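# Put the pet feeder in its taped outline with bowls seated

## Task

Get the pet feeder inside the tape outline on the table so that its handle tab lines up with the red notch in the outline and both steel bowls rest flat in the feeder's wells. All of this must hold with the robot no longer supporting anything; a result that stays only because a gripper holds it is not a success.

## Robot and tools

Robot: two 6-joint arms, left_arm and right_arm, each with a parallel two-finger gripper. Joint order in every row and every per-joint list: waist (joint1), shoulder (joint2), elbow (joint3), wrist pitch (joint4), wrist yaw (joint5), wrist roll (joint6), then the gripper. Stated joint ranges in radians: waist -2.618 to 3.054, shoulder 0.000 to 3.142, elbow 0.000 to 3.142, wrist pitch -1.571 to 1.571, wrist yaw -1.571 to 1.571, wrist roll -2.094 to 2.094; the true ends may differ by up to 0.036.

Frame: a single scene frame, origin on the table surface midway between the arms, +z up, +x reaching out across the table, left_arm on the +y side. Bases sit at (+0.049, +0.309, 0) for left_arm and (-0.012, -0.271, 0) for right_arm, slightly yawed. Fingers point along the gripper's +z and close along its y; the reported hand point lies between the pads, roughly 1 cm back from the tips, and gets less accurate at long reach.

execute_actions(actions): a list of actions run one after another. Each action is a table of 1 to 15 rows; each row covers one 1/30 s control step, and a short table repeats its final row to fill 15 steps. A row is one flat list of 14 numbers, each in [-1, 1], covering both arms even if one stays still: left_arm's six joint values and grip, then right_arm's six joint values and grip. Joint values are scaled offsets, not poses: they are measured from that arm's angles when the action began (for a call's first action, the last reported angles), not from the previous row. A value of 1.0 equals 1.202 rad for waist, 1.258 shoulder, 1.238 elbow, 2.073 wrist pitch, 2.022 for wrist yaw and for roll. Grip is absolute: +1 fully open, -1 closed. An empty list just returns the current state and images. Asking any joint to go more than 0.036 rad beyond its range refuses that action for both arms; a malformed action, or a first action failing that test, refuses the entire call.

move(target, speed, blocking): target is one 14-number row laid out as above; its joint numbers are scaled offsets from the Joint positions in the latest result that printed them, and grip values are absolute and sent immediately. All joints finish their paths together, so hands trace curves and nothing slows for obstacles or the other arm. speed is the top rate in rad/s of the joint with the longest way to go, 0.01 to 2, default 0.5; paths take 0.5 to 10 s and are cut off at 10 s. blocking=false returns after 0.5 s while motion continues; check with wait(0), and send no new rows or moves until a result shows the end (or call stop). The extra move line reports the ending (done, off_target, moving, held, fault), limits=held or limits=none, and each arm's joint farthest from target. Faster moves and targets set deeper past a contact push harder.

wait(seconds): 0 to 10; arms keep their last command; returns early if a running move finishes. stop(): brakes a running move, needing some room; fingers keep moving. zoom_image(camera, region): camera is cam_high, cam_low, cam_left_wrist or cam_right_wrist; region is [x0, y0, x1, y1] in that image's pixels, origin top-left, at most 504 by 504. Images are 504x504; calibration (intrinsics, distortion, world-to-camera transforms) was given and may be off by a couple of degrees and millimetres. read_manual(section) returns URDF licence text only ("licences"). finished_scene(scene) ends the current scene by its number, irreversibly, after the robot has held its final command; success requires the goal to remain true.

Motion limits: each step, a joint's target may lead its measured angle by at most 0.202 (waist), 0.258 (shoulder), 0.238 (elbow), 0.573 (wrist pitch), 0.522 (yaw, roll) rad, and targets that would move the hand over 70 mm from where it is get scaled back, so large offsets take several actions and may need re-sending. Friction can leave a joint about 0.031 rad short, and tiny commands may not move it.

Results: the state line gives each gripper's position (metres) and quaternion (wxyz) in the scene frame; Joint positions (radians, then the opening in metres, 0.093 open to 0.000 closed), Joint velocities, Joint targets, grip_measured on the -1..+1 scale, and for actions a list of per-step joint readings with HELD marking steps an arm was held back. "joint sent to its limit" means a joint was stopped at its end; "joint command not followed" means a clearance check altered targets. FAULT lines mean an arm stopped.

Gripping: pads meet near grip -0.94; each millimetre of object width adds about 0.0208, with a per-gripper offset up to 0.02. Commanding below the width reading squeezes harder (about 50 to 62 N max per pad); keep sending the same closing value to keep the hold. On a rigid flat object the opening reading settles up to about 12 mm below its true width.

Avoid: pushing or knocking anything off the table, letting the arms collide or press each other, drops, slips, slams and hard shoves. Expect occasional brief tugs on held parts, so grip firmly. Holding loads heats motors: a MOTOR HOT warning comes at 75 °C, the arm halts for 10 s at 90 °C, and at 100 °C it goes limp and falls. Release everything and confirm it rests correctly before finishing.

Each tool is called after ">>>" as name(argument=value, ...) on one line, values as JSON.

## Session

>>> execute_actions(actions=[])

Scene clock: 0.00 s.
left_arm: end_effector_position=(+0.5378, +0.4144, +0.1661) grip_measured=+0.992 end_effector_quat_wxyz=(+0.147, +0.244, +0.865, +0.414) | right_arm: end_effector_position=(+0.2758, -0.2473, +0.2110) grip_measured=+1.000 end_effector_quat_wxyz=(+0.139, +0.278, +0.816, +0.488)
Joint names: [waist, shoulder, elbow, wrist pitch, wrist yaw, wrist roll]
Joint positions: left_arm=[-0.067  1.951  1.594 -0.58  -0.704  0.782  0.093] | right_arm=[-0.316  1.319  1.057 -1.032 -1.043  0.37   0.093]
Joint velocities: left_arm=[-0.002  0.002 -0.012  0.037 -0.051 -0.051  0.   ] | right_arm=[-0.017 -0.007 -0.002  0.066  0.051 -0.037  0.   ]
Motor temperatures (°C, as the motors report them): left_arm=[24 24 26 24 23 24] | right_arm=[25 25 26 25 27 25]
Joint targets: left_arm=[-0.067 1.951 1.594 -0.580 -0.704 0.782] | right_arm=[-0.316 1.319 1.057 -1.032 -1.043 0.370]

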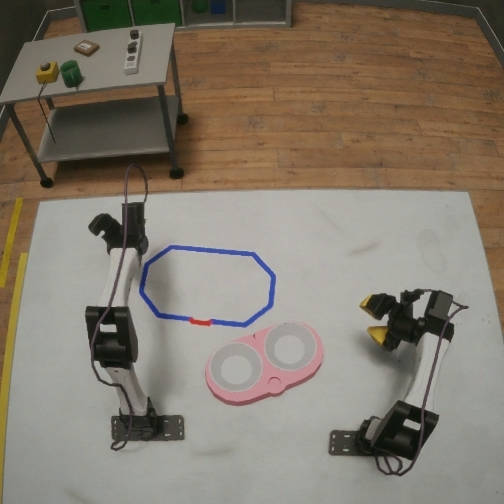

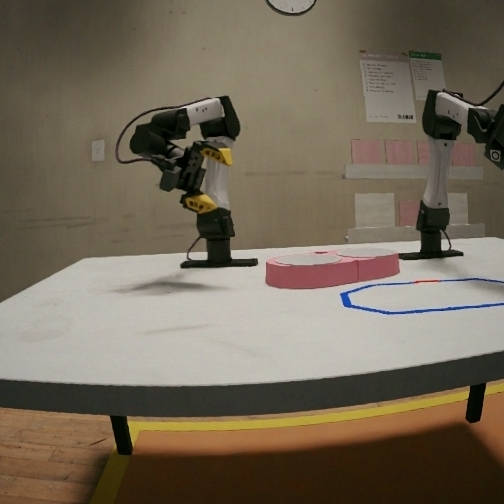

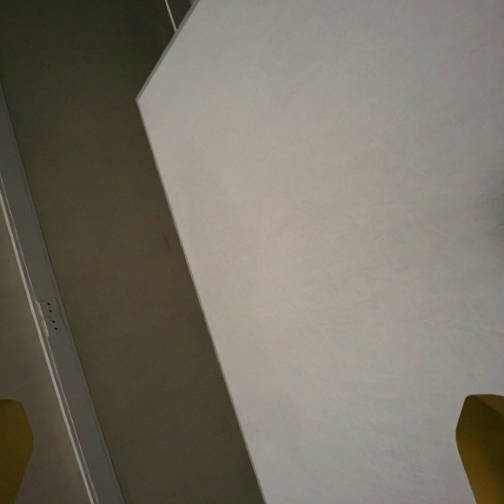

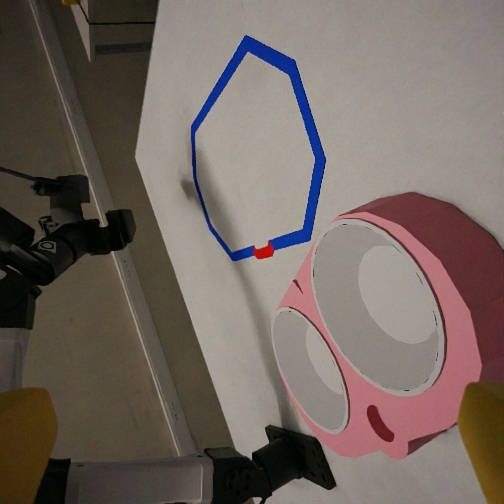

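>>> zoom_image(camera="cam_high", region=[130, 230, 340, 420])

>>> zoom_image(camera="cam_low", region=[250, 230, 504, 330])

Region (130, 230, 340, 420) of cam_high's 504x504 image, scaled by 2.400, with more detail than that image has; it fills the top 456 rows of this view, and the rest is white.

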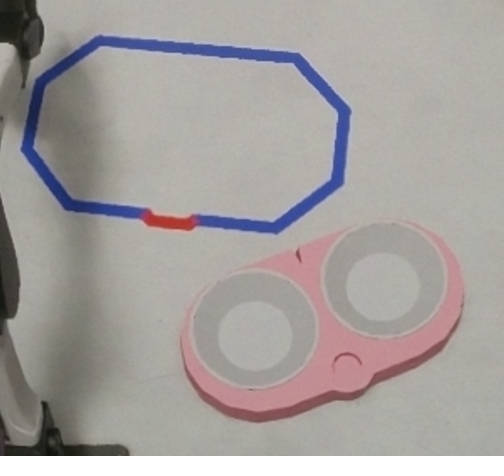

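Region (250, 230, 504, 330) of cam_low's 504x504 image, scaled by 1.984, with more detail than that image has; it fills the top 198 rows of this view, and the rest is white.

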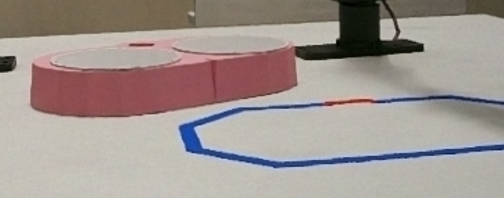

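>>> move(target=[-1.0,0.007,0.149,-0.391,0.348,-0.411,-0.2,-0.6,-0.4,-0.2,0,0,0,1], speed=1.0)

Scene clock: 18.87 s.
left_arm: end_effector_position=(+0.1786, -0.0365, +0.1282) grip_measured=-0.197 end_effector_quat_wxyz=(+0.003, +0.554, +0.832, +0.006) | right_arm: end_effector_position=(+0.1889, -0.3674, +0.2345) grip_measured=+1.000 end_effector_quat_wxyz=(+0.400, +0.480, +0.696, +0.353)
Joint names: [waist, shoulder, elbow, wrist pitch, wrist yaw, wrist roll]
Joint positions: left_arm=[-1.276  1.951  1.758 -1.38  -0.013 -0.043  0.036] | right_arm=[-1.028  0.831  0.838 -1.03  -1.043  0.37   0.093]
Joint velocities: left_arm=[-0.012 -0.017 -0.007  0.022 -0.007  0.007  0.   ] | right_arm=[ 0.007 -0.002  0.002  0.007  0.022 -0.037  0.   ]
Motor temperatures (°C, as the motors report them): left_arm=[24 30 29 27 23 24] | right_arm=[25 26 29 26 27 25]
Joint targets: left_arm=[-1.269 1.960 1.778 -1.391 -0.001 -0.049] | right_arm=[-1.038 0.816 0.810 -1.032 -1.043 0.370]
move: off_target (right_arm); limits=none; left_arm: farthest joint: the elbow, 0.020 radians from its target (0.185 radians at the start); right_arm: farthest joint: the elbow, 0.028 radians from its target (0.248 radians at the start)
camera_calibration (this result's frames):
cam_left_wrist: T_world_to_cam=[[-0.926263, -0.376861, -0.00364181, 0.149742], [-0.339916, 0.831206, 0.439946, 0.0780625], [-0.162772, 0.408744, -0.898017, 0.241412], [0, 0, 0, 1]] pos_world=[0.204531, -0.10713, 0.182994]
cam_right_wrist: T_world_to_cam=[[-0.383522, -0.27751, -0.880851, 0.174581], [-0.58717, 0.809463, 0.000633752, 0.445871], [0.712841, 0.517452, -0.473393, 0.254234], [0, 0, 0, 1]] pos_world=[0.147529, -0.444022, 0.27385]

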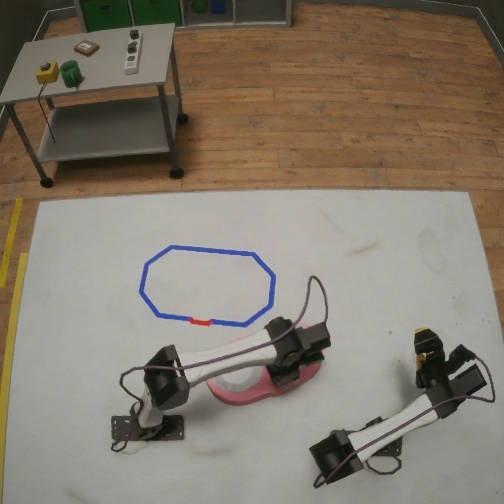

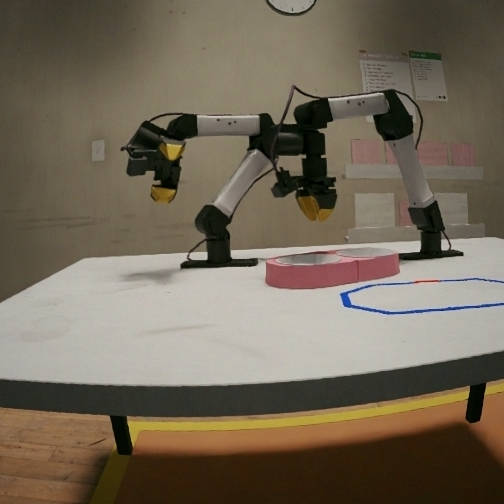

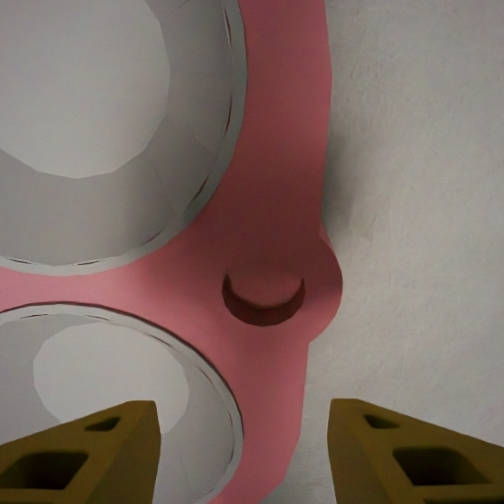

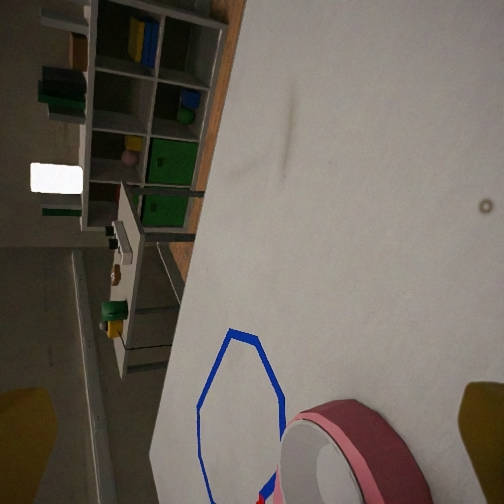

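>>> move(target=[-0.06,0,-0.188,0.112,0,0,-0.36,0,0,0,0,0,0,1])

>>> zoom_image(camera="cam_low", region=[260, 190, 410, 300])

Scene clock: 25.10 s.
left_arm: end_effector_position=(+0.1541, -0.0401, +0.0725) grip_measured=-0.357 end_effector_quat_wxyz=(+0.002, +0.581, +0.814, +0.007) | right_arm: end_effector_position=(+0.1889, -0.3674, +0.2345) grip_measured=+1.000 end_effector_quat_wxyz=(+0.400, +0.480, +0.696, +0.353)
Joint names: [waist, shoulder, elbow, wrist pitch, wrist yaw, wrist roll]
Joint positions: left_arm=[-1.342  1.951  1.536 -1.162 -0.013 -0.044  0.028] | right_arm=[-1.028  0.831  0.838 -1.03  -1.043  0.37   0.093]
Joint velocities: left_arm=[-0.007  0.002  0.022 -0.051  0.022  0.022  0.   ] | right_arm=[ 0.007 -0.007 -0.017 -0.066  0.051 -0.051  0.   ]
Motor temperatures (°C, as the motors report them): left_arm=[24 31 30 26 23 24] | right_arm=[25 26 29 26 27 25]
Joint targets: left_arm=[-1.348 1.951 1.525 -1.147 -0.013 -0.043] | right_arm=[-1.028 0.831 0.838 -1.030 -1.043 0.370]
move: done; limits=none; left_arm: farthest joint: the wrist pitch, 0.014 radians from its target (0.232 radians at the start); right_arm: farthest joint: the waist, 0.000 radians from its target (0.000 radians at the start)
camera_calibration (this result's frames):
cam_left_wrist: T_world_to_cam=[[-0.948863, -0.315669, -0.00339104, 0.1315], [-0.284374, 0.850032, 0.44337, 0.0891534], [-0.137076, 0.421662, -0.896332, 0.185326], [0, 0, 0, 1]] pos_world=[0.175532, -0.112417, 0.127031]
cam_right_wrist: T_world_to_cam=[[-0.383522, -0.27751, -0.880851, 0.174581], [-0.58717, 0.809463, 0.000633752, 0.445871], [0.712841, 0.517452, -0.473393, 0.254234], [0, 0, 0, 1]] pos_world=[0.147529, -0.444022, 0.27385]

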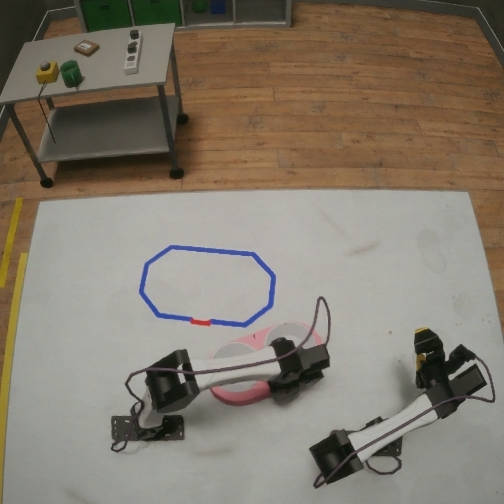

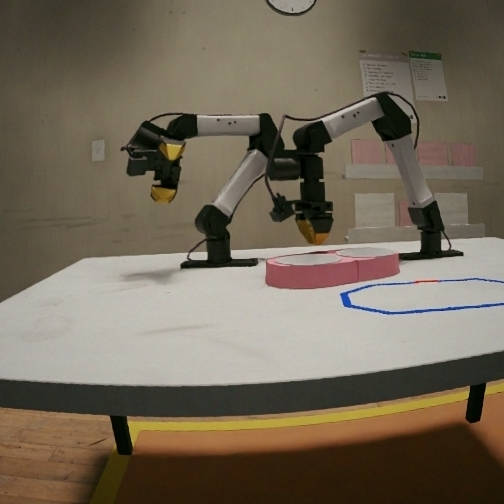

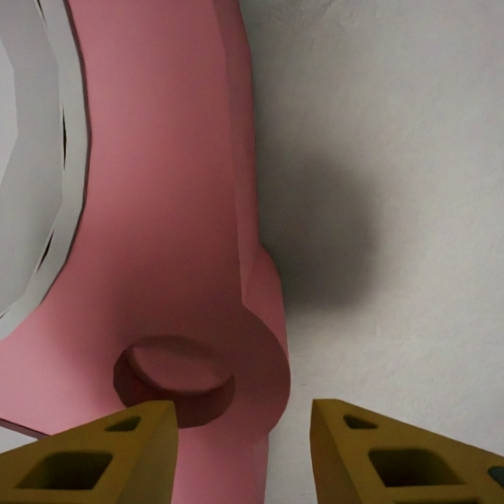

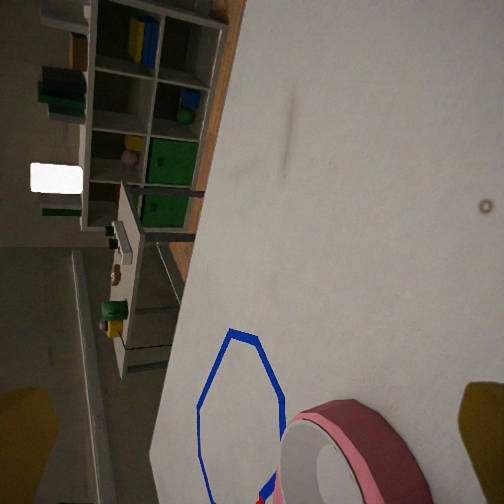

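Region (260, 190, 410, 300) of cam_low's 504x504 image, scaled by 3.360, with more detail than that image has; it fills the top 370 rows of this view, and the rest is white.

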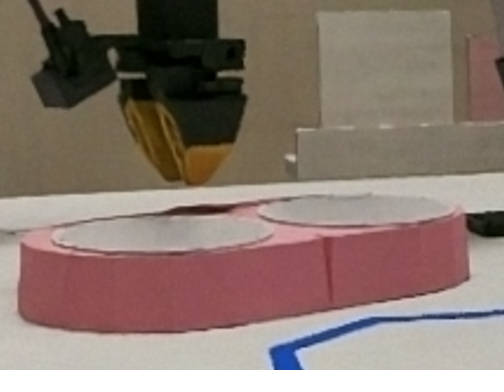

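>>> move(target=[-0.008,0.008,-0.098,0.059,0,0,-0.36,0,0,0,0,0,0,1], speed=0.15)

>>> execute_actions(actions=[[[0,0,0,0,0,0,-0.6,0,0,0,0,0,0,1]],[[0,0,0,0,0,0,-0.95,0,0,0,0,0,0,1]]])

Scene clock: 29.83 s.
left_arm: end_effector_position=(+0.1525, -0.0344, +0.0463) grip_measured=-0.357 end_effector_quat_wxyz=(+0.002, +0.581, +0.814, +0.007) | right_arm: end_effector_position=(+0.1889, -0.3674, +0.2345) grip_measured=+1.000 end_effector_quat_wxyz=(+0.400, +0.480, +0.696, +0.353)
Joint names: [waist, shoulder, elbow, wrist pitch, wrist yaw, wrist roll]
Joint positions: left_arm=[-1.342  1.951  1.43  -1.054 -0.013 -0.044  0.028] | right_arm=[-1.028  0.831  0.838 -1.03  -1.043  0.37   0.093]
Joint velocities: left_arm=[-0.012 -0.002 -0.007 -0.007 -0.022  0.007  0.   ] | right_arm=[-0.007  0.002  0.012 -0.022  0.007  0.007  0.   ]
Motor temperatures (°C, as the motors report them): left_arm=[24 32 30 26 23 24] | right_arm=[25 26 29 27 27 25]
Joint targets: left_arm=[-1.352 1.961 1.415 -1.040 -0.013 -0.044] | right_arm=[-1.028 0.831 0.838 -1.030 -1.043 0.370]
move: done; limits=none; left_arm: farthest joint: the elbow, 0.015 radians from its target (0.122 radians at the start); right_arm: farthest joint: the waist, 0.000 radians from its target (0.000 radians at the start)
camera_calibration (this result's frames):
cam_left_wrist: T_world_to_cam=[[-0.948862, -0.315672, -0.00336515, 0.13161], [-0.28447, 0.850356, 0.442686, 0.0955625], [-0.136882, 0.421006, -0.89667, 0.159161], [0, 0, 0, 1]] pos_world=[0.17385, -0.106724, 0.100853]
cam_right_wrist: T_world_to_cam=[[-0.383522, -0.27751, -0.880851, 0.174581], [-0.58717, 0.809463, 0.000633752, 0.445871], [0.712841, 0.517452, -0.473393, 0.254234], [0, 0, 0, 1]] pos_world=[0.147529, -0.444022, 0.27385]

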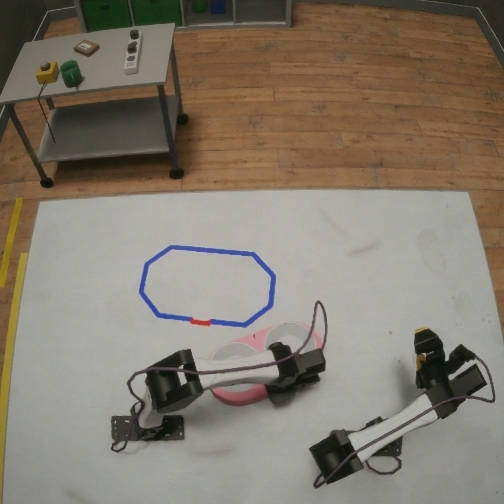

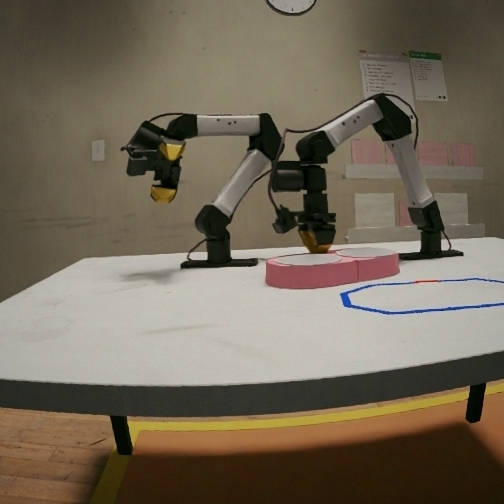

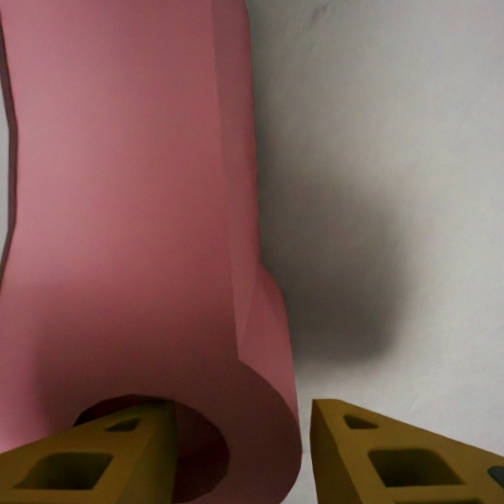

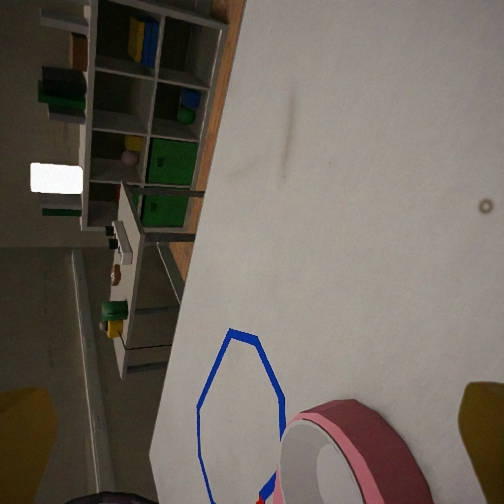

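Scene clock: 30.83 s.
left_arm: end_effector_position=(+0.1519, -0.0344, +0.0463) grip_measured=-0.820 end_effector_quat_wxyz=(+0.001, +0.580, +0.814, +0.006) | right_arm: end_effector_position=(+0.1889, -0.3674, +0.2345) grip_measured=+1.000 end_effector_quat_wxyz=(+0.400, +0.480, +0.696, +0.353)
Joint names: [waist, shoulder, elbow, wrist pitch, wrist yaw, wrist roll]
Joint positions: left_arm=[-1.342  1.951  1.43  -1.055 -0.01  -0.045  0.006] | right_arm=[-1.028  0.831  0.838 -1.03  -1.043  0.37   0.093]
Joint velocities: left_arm=[-0.002 -0.017  0.017  0.022  0.022 -0.066  0.   ] | right_arm=[-0.007  0.002 -0.002  0.022 -0.037  0.007  0.   ]
Motor temperatures (°C, as the motors report them): left_arm=[24 32 30 26 23 24] | right_arm=[25 26 30 27 27 25]
Joint targets: left_arm=[-1.342 1.951 1.430 -1.054 -0.011 -0.043] | right_arm=[-1.028 0.831 0.838 -1.030 -1.043 0.370]
Step readings (joint positions; steps 1 to 15: 1st action; 16 to 30: 2nd action):
0: left_arm=[-1.342 1.951 1.430 -1.054 -0.013 -0.044] | right_arm=[-1.028 0.831 0.838 -1.030 -1.043 0.370]
1: left_arm=[-1.342 1.951 1.430 -1.054 -0.013 -0.044] | right_arm=[-1.028 0.831 0.838 -1.030 -1.043 0.370]
2: left_arm=[-1.342 1.951 1.430 -1.054 -0.011 -0.044] | right_arm=[-1.028 0.831 0.838 -1.030 -1.043 0.370]
4: left_arm=[-1.342 1.951 1.430 -1.054 -0.011 -0.044] | right_arm=[-1.028 0.831 0.838 -1.030 -1.043 0.370]
8: left_arm=[-1.342 1.951 1.430 -1.054 -0.011 -0.044] | right_arm=[-1.028 0.831 0.838 -1.030 -1.043 0.370]
15: left_arm=[-1.342 1.951 1.430 -1.054 -0.011 -0.044] | right_arm=[-1.028 0.831 0.838 -1.030 -1.043 0.370]
16: left_arm=[-1.342 1.951 1.430 -1.054 -0.010 -0.044] | right_arm=[-1.028 0.831 0.838 -1.030 -1.043 0.370]
17: left_arm=[-1.342 1.951 1.430 -1.055 -0.010 -0.045] | right_arm=[-1.028 0.831 0.838 -1.030 -1.043 0.370]
19: left_arm=[-1.342 1.951 1.430 -1.055 -0.010 -0.045] | right_arm=[-1.028 0.831 0.838 -1.030 -1.043 0.370]
23: left_arm=[-1.342 1.951 1.430 -1.055 -0.010 -0.045] | right_arm=[-1.028 0.831 0.838 -1.030 -1.043 0.370]
30: Joint positions above
camera_calibration (this result's frames):
cam_left_wrist: T_world_to_cam=[[-0.948381, -0.317134, -0.000349024, 0.130839], [-0.284394, 0.849983, 0.443451, 0.0953227], [-0.140337, 0.42066, -0.896298, 0.159564], [0, 0, 0, 1]] pos_world=[0.173587, -0.106651, 0.100792]
cam_right_wrist: T_world_to_cam=[[-0.383522, -0.27751, -0.880851, 0.174581], [-0.58717, 0.809463, 0.000633752, 0.445871], [0.712841, 0.517452, -0.473393, 0.254234], [0, 0, 0, 1]] pos_world=[0.147529, -0.444022, 0.27385]

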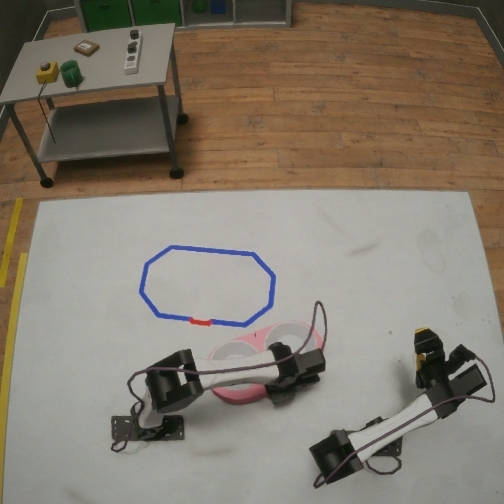

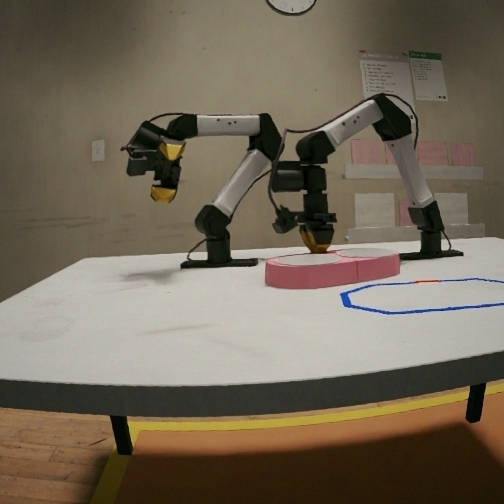

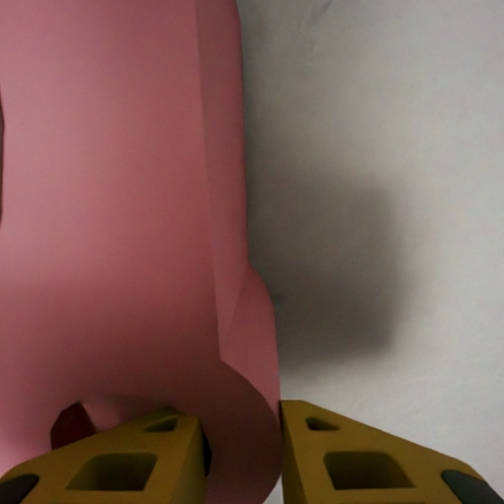

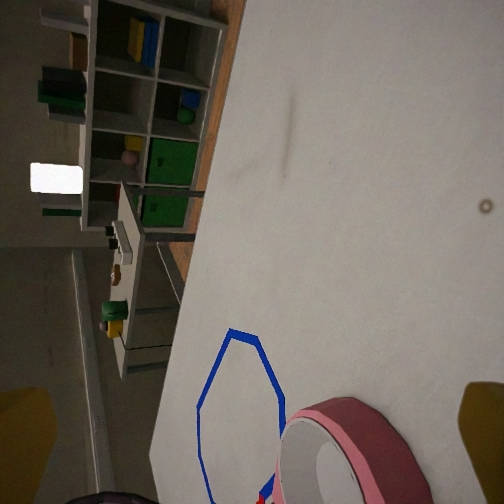

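>>> move(target=[0.345,0,0,0,0,0.32,-0.95,0,0,0,0,0,0,1], speed=0.25)

Scene clock: 35.50 s.
left_arm: end_effector_position=(+0.2788, +0.0339, +0.0463) grip_measured=-0.820 end_effector_quat_wxyz=(-0.003, +0.669, +0.743, +0.002) | right_arm: end_effector_position=(+0.1889, -0.3674, +0.2345) grip_measured=+1.000 end_effector_quat_wxyz=(+0.400, +0.480, +0.696, +0.353)
Joint names: [waist, shoulder, elbow, wrist pitch, wrist yaw, wrist roll]
Joint positions: left_arm=[-0.935  1.951  1.43  -1.055 -0.003  0.589  0.006] | right_arm=[-1.028  0.831  0.838 -1.03  -1.043  0.37   0.093]
Joint velocities: left_arm=[ 0.002 -0.012 -0.002  0.066 -0.037 -0.037  0.   ] | right_arm=[ 0.007 -0.017  0.007 -0.022 -0.007  0.007  0.   ]
Motor temperatures (°C, as the motors report them): left_arm=[24 32 30 26 23 24] | right_arm=[25 26 30 27 27 25]
Joint targets: left_arm=[-0.928 1.951 1.430 -1.055 -0.010 0.602] | right_arm=[-1.028 0.831 0.838 -1.030 -1.043 0.370]
move: done; limits=none; left_arm: farthest joint: the wrist roll, 0.013 radians from its target (0.647 radians at the start); right_arm: farthest joint: the waist, 0.000 radians from its target (0.000 radians at the start)
camera_calibration (this result's frames):
cam_left_wrist: T_world_to_cam=[[-0.995322, -0.096015, 0.0107109, 0.277851], [-0.0812866, 0.892202, 0.444261, 0.0152642], [-0.052212, 0.441312, -0.895834, 0.123342], [0, 0, 0, 1]] pos_world=[0.284231, -0.0413733, 0.100737]
cam_right_wrist: T_world_to_cam=[[-0.383522, -0.27751, -0.880851, 0.174581], [-0.58717, 0.809463, 0.000633752, 0.445871], [0.712841, 0.517452, -0.473393, 0.254234], [0, 0, 0, 1]] pos_world=[0.147529, -0.444022, 0.27385]

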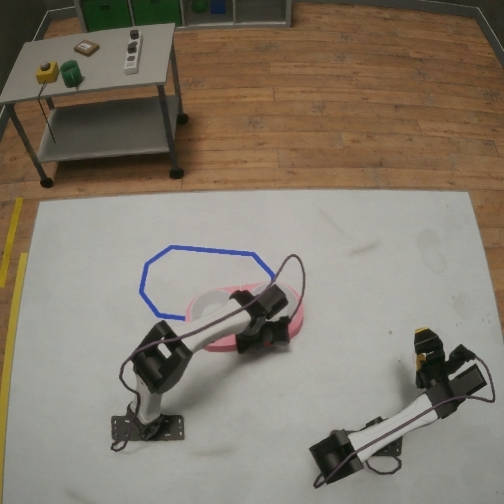

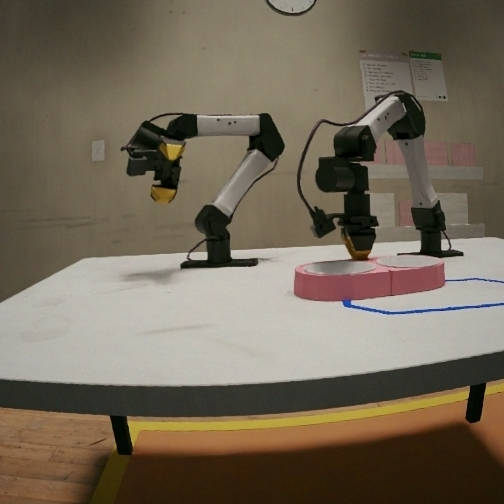

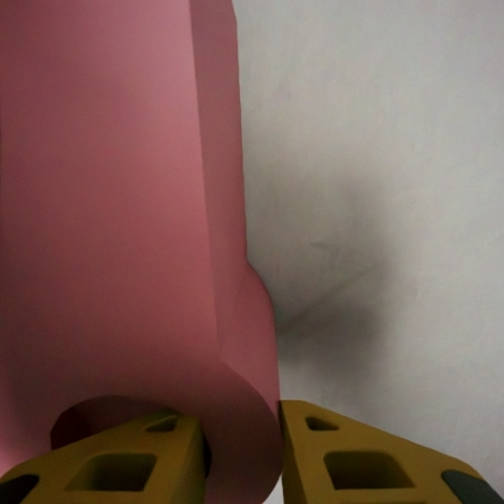

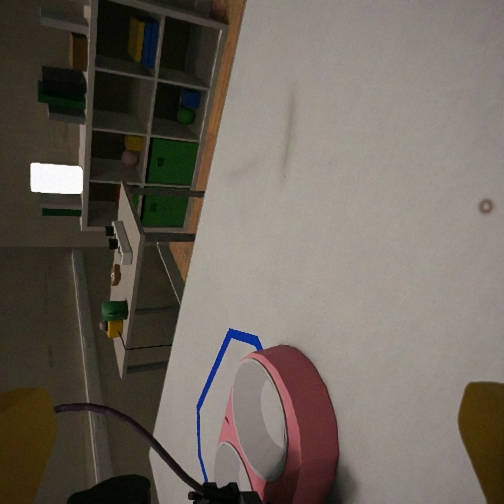

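>>> move(target=[0.36,0,0,0,0,0.345,-0.95,0,0,0,0,0,0,1], speed=0.3)

>>> zoom_image(camera="cam_high", region=[110, 210, 310, 370])

Scene clock: 39.70 s.
left_arm: end_effector_position=(+0.3716, +0.1528, +0.0463) grip_measured=-0.820 end_effector_quat_wxyz=(-0.002, +0.759, +0.651, -0.002) | right_arm: end_effector_position=(+0.1889, -0.3674, +0.2345) grip_measured=+1.000 end_effector_quat_wxyz=(+0.400, +0.480, +0.696, +0.353)
Joint names: [waist, shoulder, elbow, wrist pitch, wrist yaw, wrist roll]
Joint positions: left_arm=[-0.509  1.951  1.43  -1.055  0.003  1.274  0.006] | right_arm=[-1.028  0.831  0.838 -1.03  -1.043  0.37   0.093]
Joint velocities: left_arm=[-0.002 -0.002  0.007  0.066  0.081  0.022  0.   ] | right_arm=[-0.007 -0.007  0.007 -0.022 -0.051  0.037  0.   ]
Motor temperatures (°C, as the motors report them): left_arm=[24 33 30 26 23 24] | right_arm=[25 26 30 27 27 25]
Joint targets: left_arm=[-0.502 1.951 1.430 -1.055 -0.003 1.287] | right_arm=[-1.028 0.831 0.838 -1.030 -1.043 0.370]
move: done; limits=none; left_arm: farthest joint: the wrist roll, 0.013 radians from its target (0.697 radians at the start); right_arm: farthest joint: the waist, 0.000 radians from its target (0.000 radians at the start)
camera_calibration (this result's frames):
cam_left_wrist: T_world_to_cam=[[-0.986696, 0.161797, 0.015919, 0.338884], [0.152354, 0.886026, 0.437889, -0.168896], [0.0567443, 0.434489, -0.898888, 0.0363937], [0, 0, 0, 1]] pos_world=[0.358042, 0.079003, 0.101277]
cam_right_wrist: T_world_to_cam=[[-0.383522, -0.27751, -0.880851, 0.174581], [-0.58717, 0.809463, 0.000633752, 0.445871], [0.712841, 0.517452, -0.473393, 0.254234], [0, 0, 0, 1]] pos_world=[0.147529, -0.444022, 0.27385]

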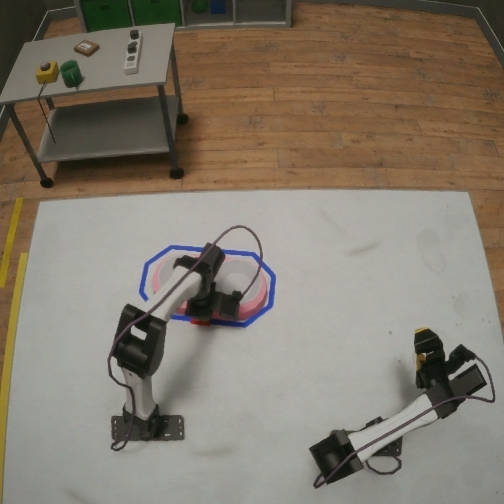

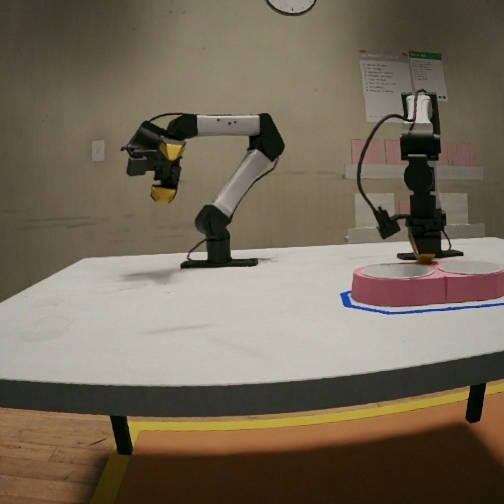

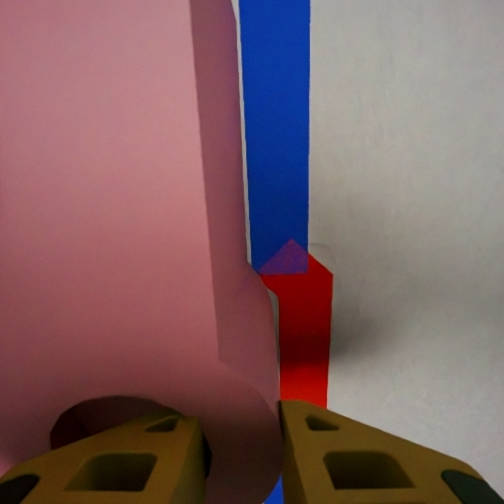

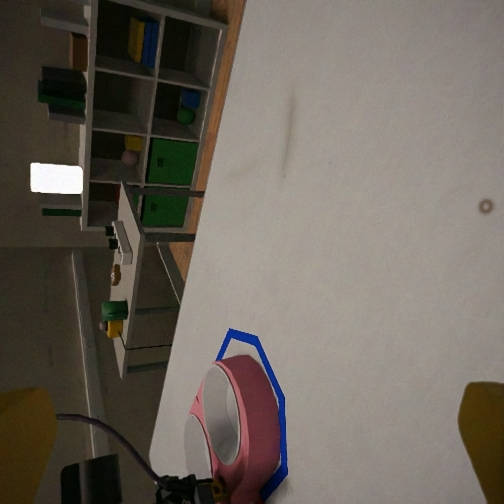

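Region (110, 210, 310, 370) of cam_high's 504x504 image, scaled by 2.520, with more detail than that image has; it fills the top 403 rows of this view, and the rest is white.

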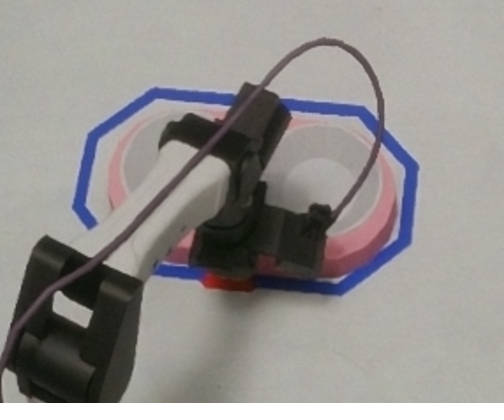

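>>> move(target=[0.034,0,0,0.024,0,0.024,-0.95,0,0,0,0,0,0,1], speed=0.1)

>>> zoom_image(camera="cam_high", region=[110, 210, 310, 370])

Scene clock: 42.80 s.
left_arm: end_effector_position=(+0.3798, +0.1611, +0.0463) grip_measured=-0.820 end_effector_quat_wxyz=(+0.006, +0.763, +0.647, +0.000) | right_arm: end_effector_position=(+0.1889, -0.3674, +0.2345) grip_measured=+1.000 end_effector_quat_wxyz=(+0.400, +0.480, +0.696, +0.353)
Joint names: [waist, shoulder, elbow, wrist pitch, wrist yaw, wrist roll]
Joint positions: left_arm=[-0.477  1.951  1.43  -1.039  0.005  1.316  0.006] | right_arm=[-1.028  0.831  0.838 -1.03  -1.043  0.37   0.093]
Joint velocities: left_arm=[-0.002 -0.002 -0.012  0.007 -0.022 -0.066  0.001] | right_arm=[-0.002  0.002 -0.002  0.037  0.066  0.007  0.   ]
Motor temperatures (°C, as the motors report them): left_arm=[24 33 30 25 23 24] | right_arm=[25 26 31 27 27 25]
Joint targets: left_arm=[-0.467 1.951 1.430 -1.005 0.003 1.322] | right_arm=[-1.028 0.831 0.838 -1.030 -1.043 0.370]
move: off_target (left_arm); limits=none; left_arm: farthest joint: the wrist pitch, 0.034 radians from its target (0.050 radians at the start); right_arm: farthest joint: the waist, 0.000 radians from its target (0.000 radians at the start)
camera_calibration (this result's frames):
cam_left_wrist: T_world_to_cam=[[-0.984959, 0.172783, 0.000888166, 0.343837], [0.156189, 0.888143, 0.432213, -0.178982], [0.0738902, 0.425851, -0.901771, 0.0273718], [0, 0, 0, 1]] pos_world=[0.364598, 0.0878956, 0.101736]
cam_right_wrist: T_world_to_cam=[[-0.383522, -0.27751, -0.880851, 0.174581], [-0.58717, 0.809463, 0.000633752, 0.445871], [0.712841, 0.517452, -0.473393, 0.254234], [0, 0, 0, 1]] pos_world=[0.147529, -0.444022, 0.27385]

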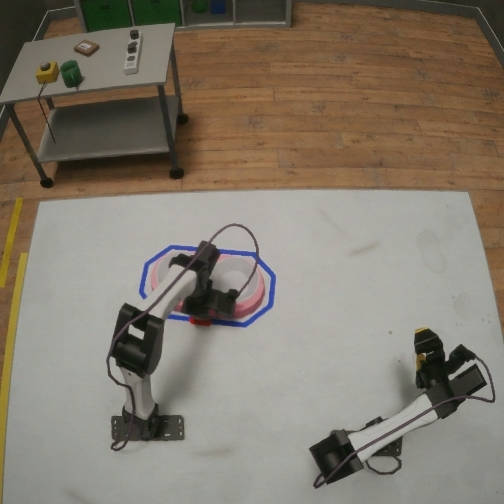

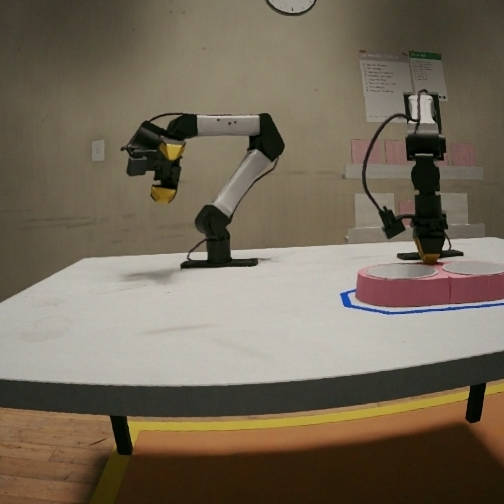

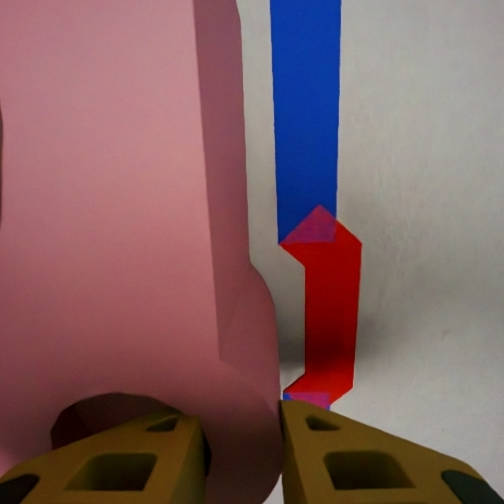

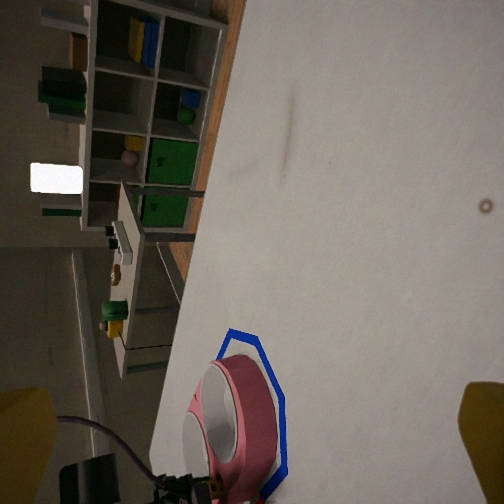

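Region (110, 210, 310, 370) of cam_high's 504x504 image, scaled by 2.520, with more detail than that image has; it fills the top 403 rows of this view, and the rest is white.

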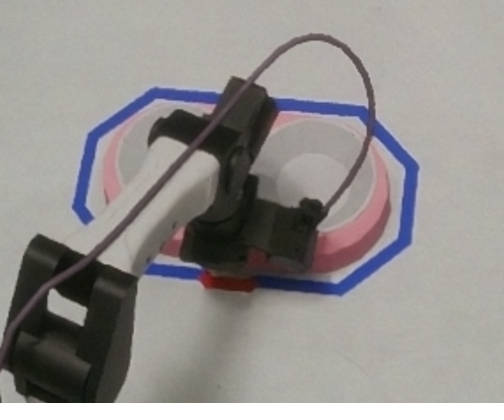

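The feeder is centred, so I'm releasing and lifting away.

>>> execute_actions(actions=[[[0,0,0,0,0,0,-0.42,0,0,0,0,0,0,1]]])

>>> move(target=[0,0,0.2,-0.135,0,0,-0.42,0,0,0,0,0,0,1], speed=0.4)

Scene clock: 45.03 s.
left_arm: end_effector_position=(+0.3799, +0.1610, +0.0463) grip_measured=-0.423 end_effector_quat_wxyz=(+0.006, +0.763, +0.647, +0.000) | right_arm: end_effector_position=(+0.1889, -0.3674, +0.2345) grip_measured=+1.000 end_effector_quat_wxyz=(+0.400, +0.480, +0.696, +0.353)
Joint names: [waist, shoulder, elbow, wrist pitch, wrist yaw, wrist roll]
Joint positions: left_arm=[-0.477  1.951  1.43  -1.039  0.005  1.316  0.025] | right_arm=[-1.028  0.831  0.838 -1.03  -1.043  0.37   0.093]
Joint velocities: left_arm=[ 0.002  0.002 -0.012 -0.066  0.066 -0.022 -0.   ] | right_arm=[-0.007 -0.007 -0.007  0.007  0.066  0.037  0.   ]
Motor temperatures (°C, as the motors report them): left_arm=[24 33 30 25 23 24] | right_arm=[25 25 31 27 27 25]
Joint targets: left_arm=[-0.477 1.951 1.430 -1.039 0.005 1.316] | right_arm=[-1.028 0.831 0.838 -1.030 -1.043 0.370]
Step readings (joint positions):
0: left_arm=[-0.477 1.951 1.430 -1.039 0.005 1.316] | right_arm=[-1.028 0.831 0.838 -1.030 -1.043 0.370]
1: left_arm=[-0.477 1.951 1.430 -1.039 0.005 1.316] | right_arm=[-1.028 0.831 0.838 -1.030 -1.043 0.370]
2: left_arm=[-0.477 1.951 1.430 -1.039 0.005 1.316] | right_arm=[-1.028 0.831 0.838 -1.030 -1.043 0.370]
4: left_arm=[-0.477 1.951 1.430 -1.039 0.005 1.316] | right_arm=[-1.028 0.831 0.838 -1.030 -1.043 0.370]
8: left_arm=[-0.477 1.951 1.430 -1.039 0.005 1.316] | right_arm=[-1.028 0.831 0.838 -1.030 -1.043 0.370]
15: Joint positions above
camera_calibration (this result's frames):
cam_left_wrist: T_world_to_cam=[[-0.98496, 0.172783, 0.000518092, 0.343944], [0.156038, 0.88821, 0.432129, -0.178912], [0.0742045, 0.425711, -0.901812, 0.0272874], [0, 0, 0, 1]] pos_world=[0.364664, 0.0878667, 0.101743]
cam_right_wrist: T_world_to_cam=[[-0.383522, -0.27751, -0.880851, 0.174581], [-0.58717, 0.809463, 0.000633752, 0.445871], [0.712841, 0.517452, -0.473393, 0.254234], [0, 0, 0, 1]] pos_world=[0.147529, -0.444022, 0.27385]

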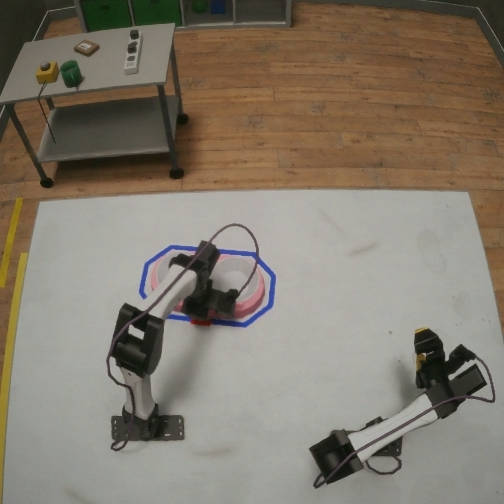

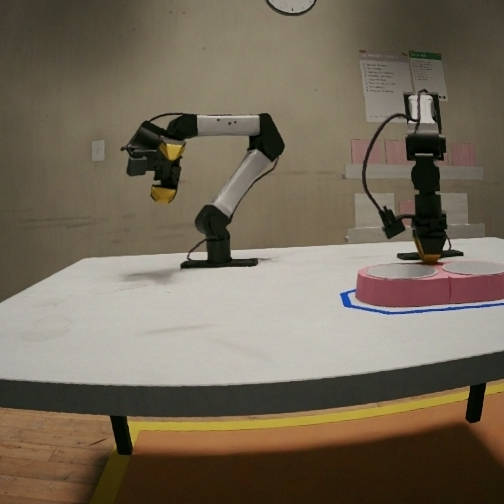

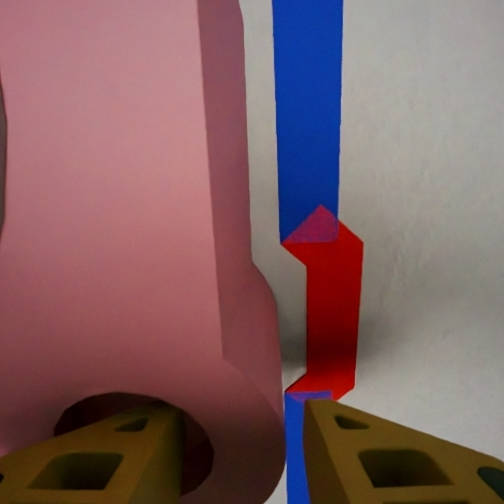

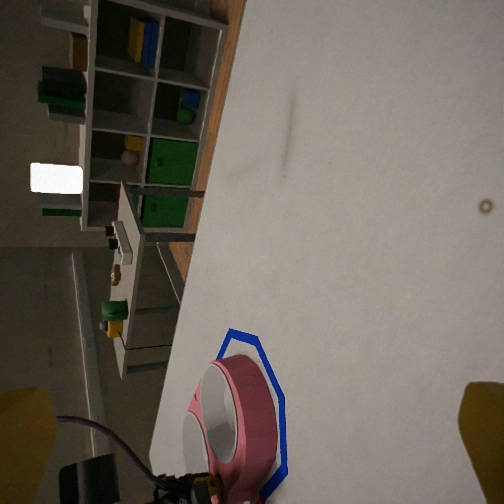

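Scene clock: 46.47 s.
left_arm: end_effector_position=(+0.3805, +0.1607, +0.1036) grip_measured=-0.423 end_effector_quat_wxyz=(-0.011, +0.763, +0.647, -0.008) | right_arm: end_effector_position=(+0.1889, -0.3674, +0.2345) grip_measured=+1.000 end_effector_quat_wxyz=(+0.400, +0.480, +0.696, +0.353)
Joint names: [waist, shoulder, elbow, wrist pitch, wrist yaw, wrist roll]
Joint positions: left_arm=[-0.477  1.951  1.66  -1.306  0.005  1.316  0.025] | right_arm=[-1.028  0.831  0.838 -1.03  -1.043  0.37   0.093]
Joint velocities: left_arm=[ 0.007  0.002 -0.017 -0.007 -0.007 -0.007  0.   ] | right_arm=[-0.012 -0.007  0.012  0.051 -0.022  0.007  0.   ]
Motor temperatures (°C, as the motors report them): left_arm=[24 33 31 25 23 24] | right_arm=[25 25 31 27 27 25]
Joint targets: left_arm=[-0.477 1.951 1.677 -1.318 0.005 1.316] | right_arm=[-1.028 0.831 0.838 -1.030 -1.043 0.370]
move: done; limits=none; left_arm: farthest joint: the elbow, 0.017 radians from its target (0.248 radians at the start); right_arm: farthest joint: the waist, 0.000 radians from its target (0.000 radians at the start)
camera_calibration (this result's frames):
cam_left_wrist: T_world_to_cam=[[-0.984348, 0.172511, 0.0360368, 0.34073], [0.170627, 0.881716, 0.439844, -0.208849], [0.0441037, 0.439109, -0.897351, 0.0879241], [0, 0, 0, 1]] pos_world=[0.367154, 0.086758, 0.158481]
cam_right_wrist: T_world_to_cam=[[-0.383522, -0.27751, -0.880851, 0.174581], [-0.58717, 0.809463, 0.000633752, 0.445871], [0.712841, 0.517452, -0.473393, 0.254234], [0, 0, 0, 1]] pos_world=[0.147529, -0.444022, 0.27385]

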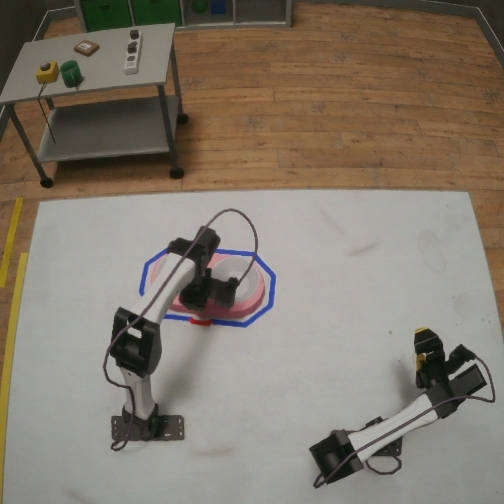

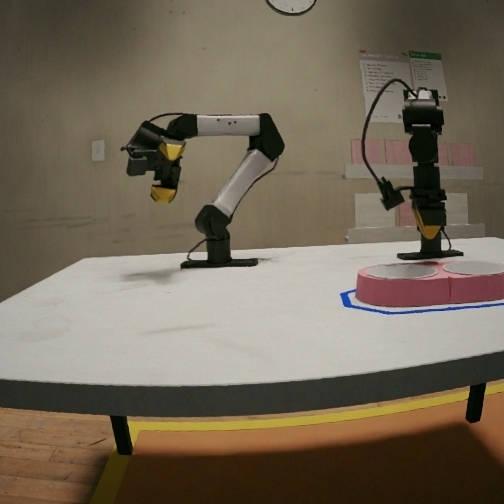

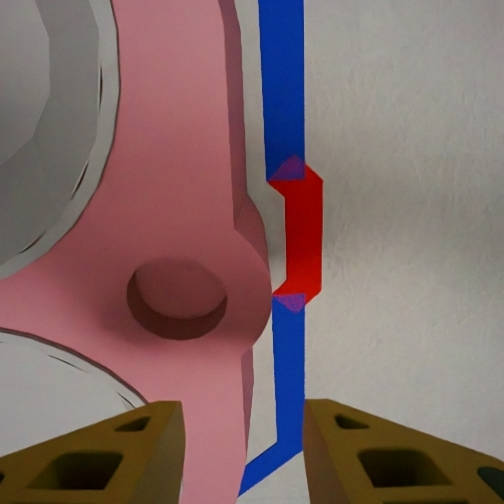

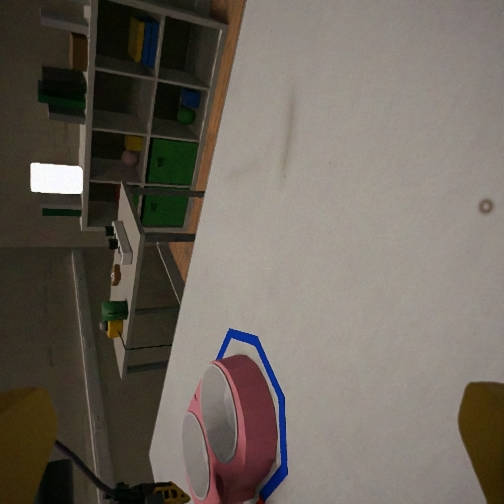

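>>> finished_scene(scene=1)

The scene is finished: the task was done.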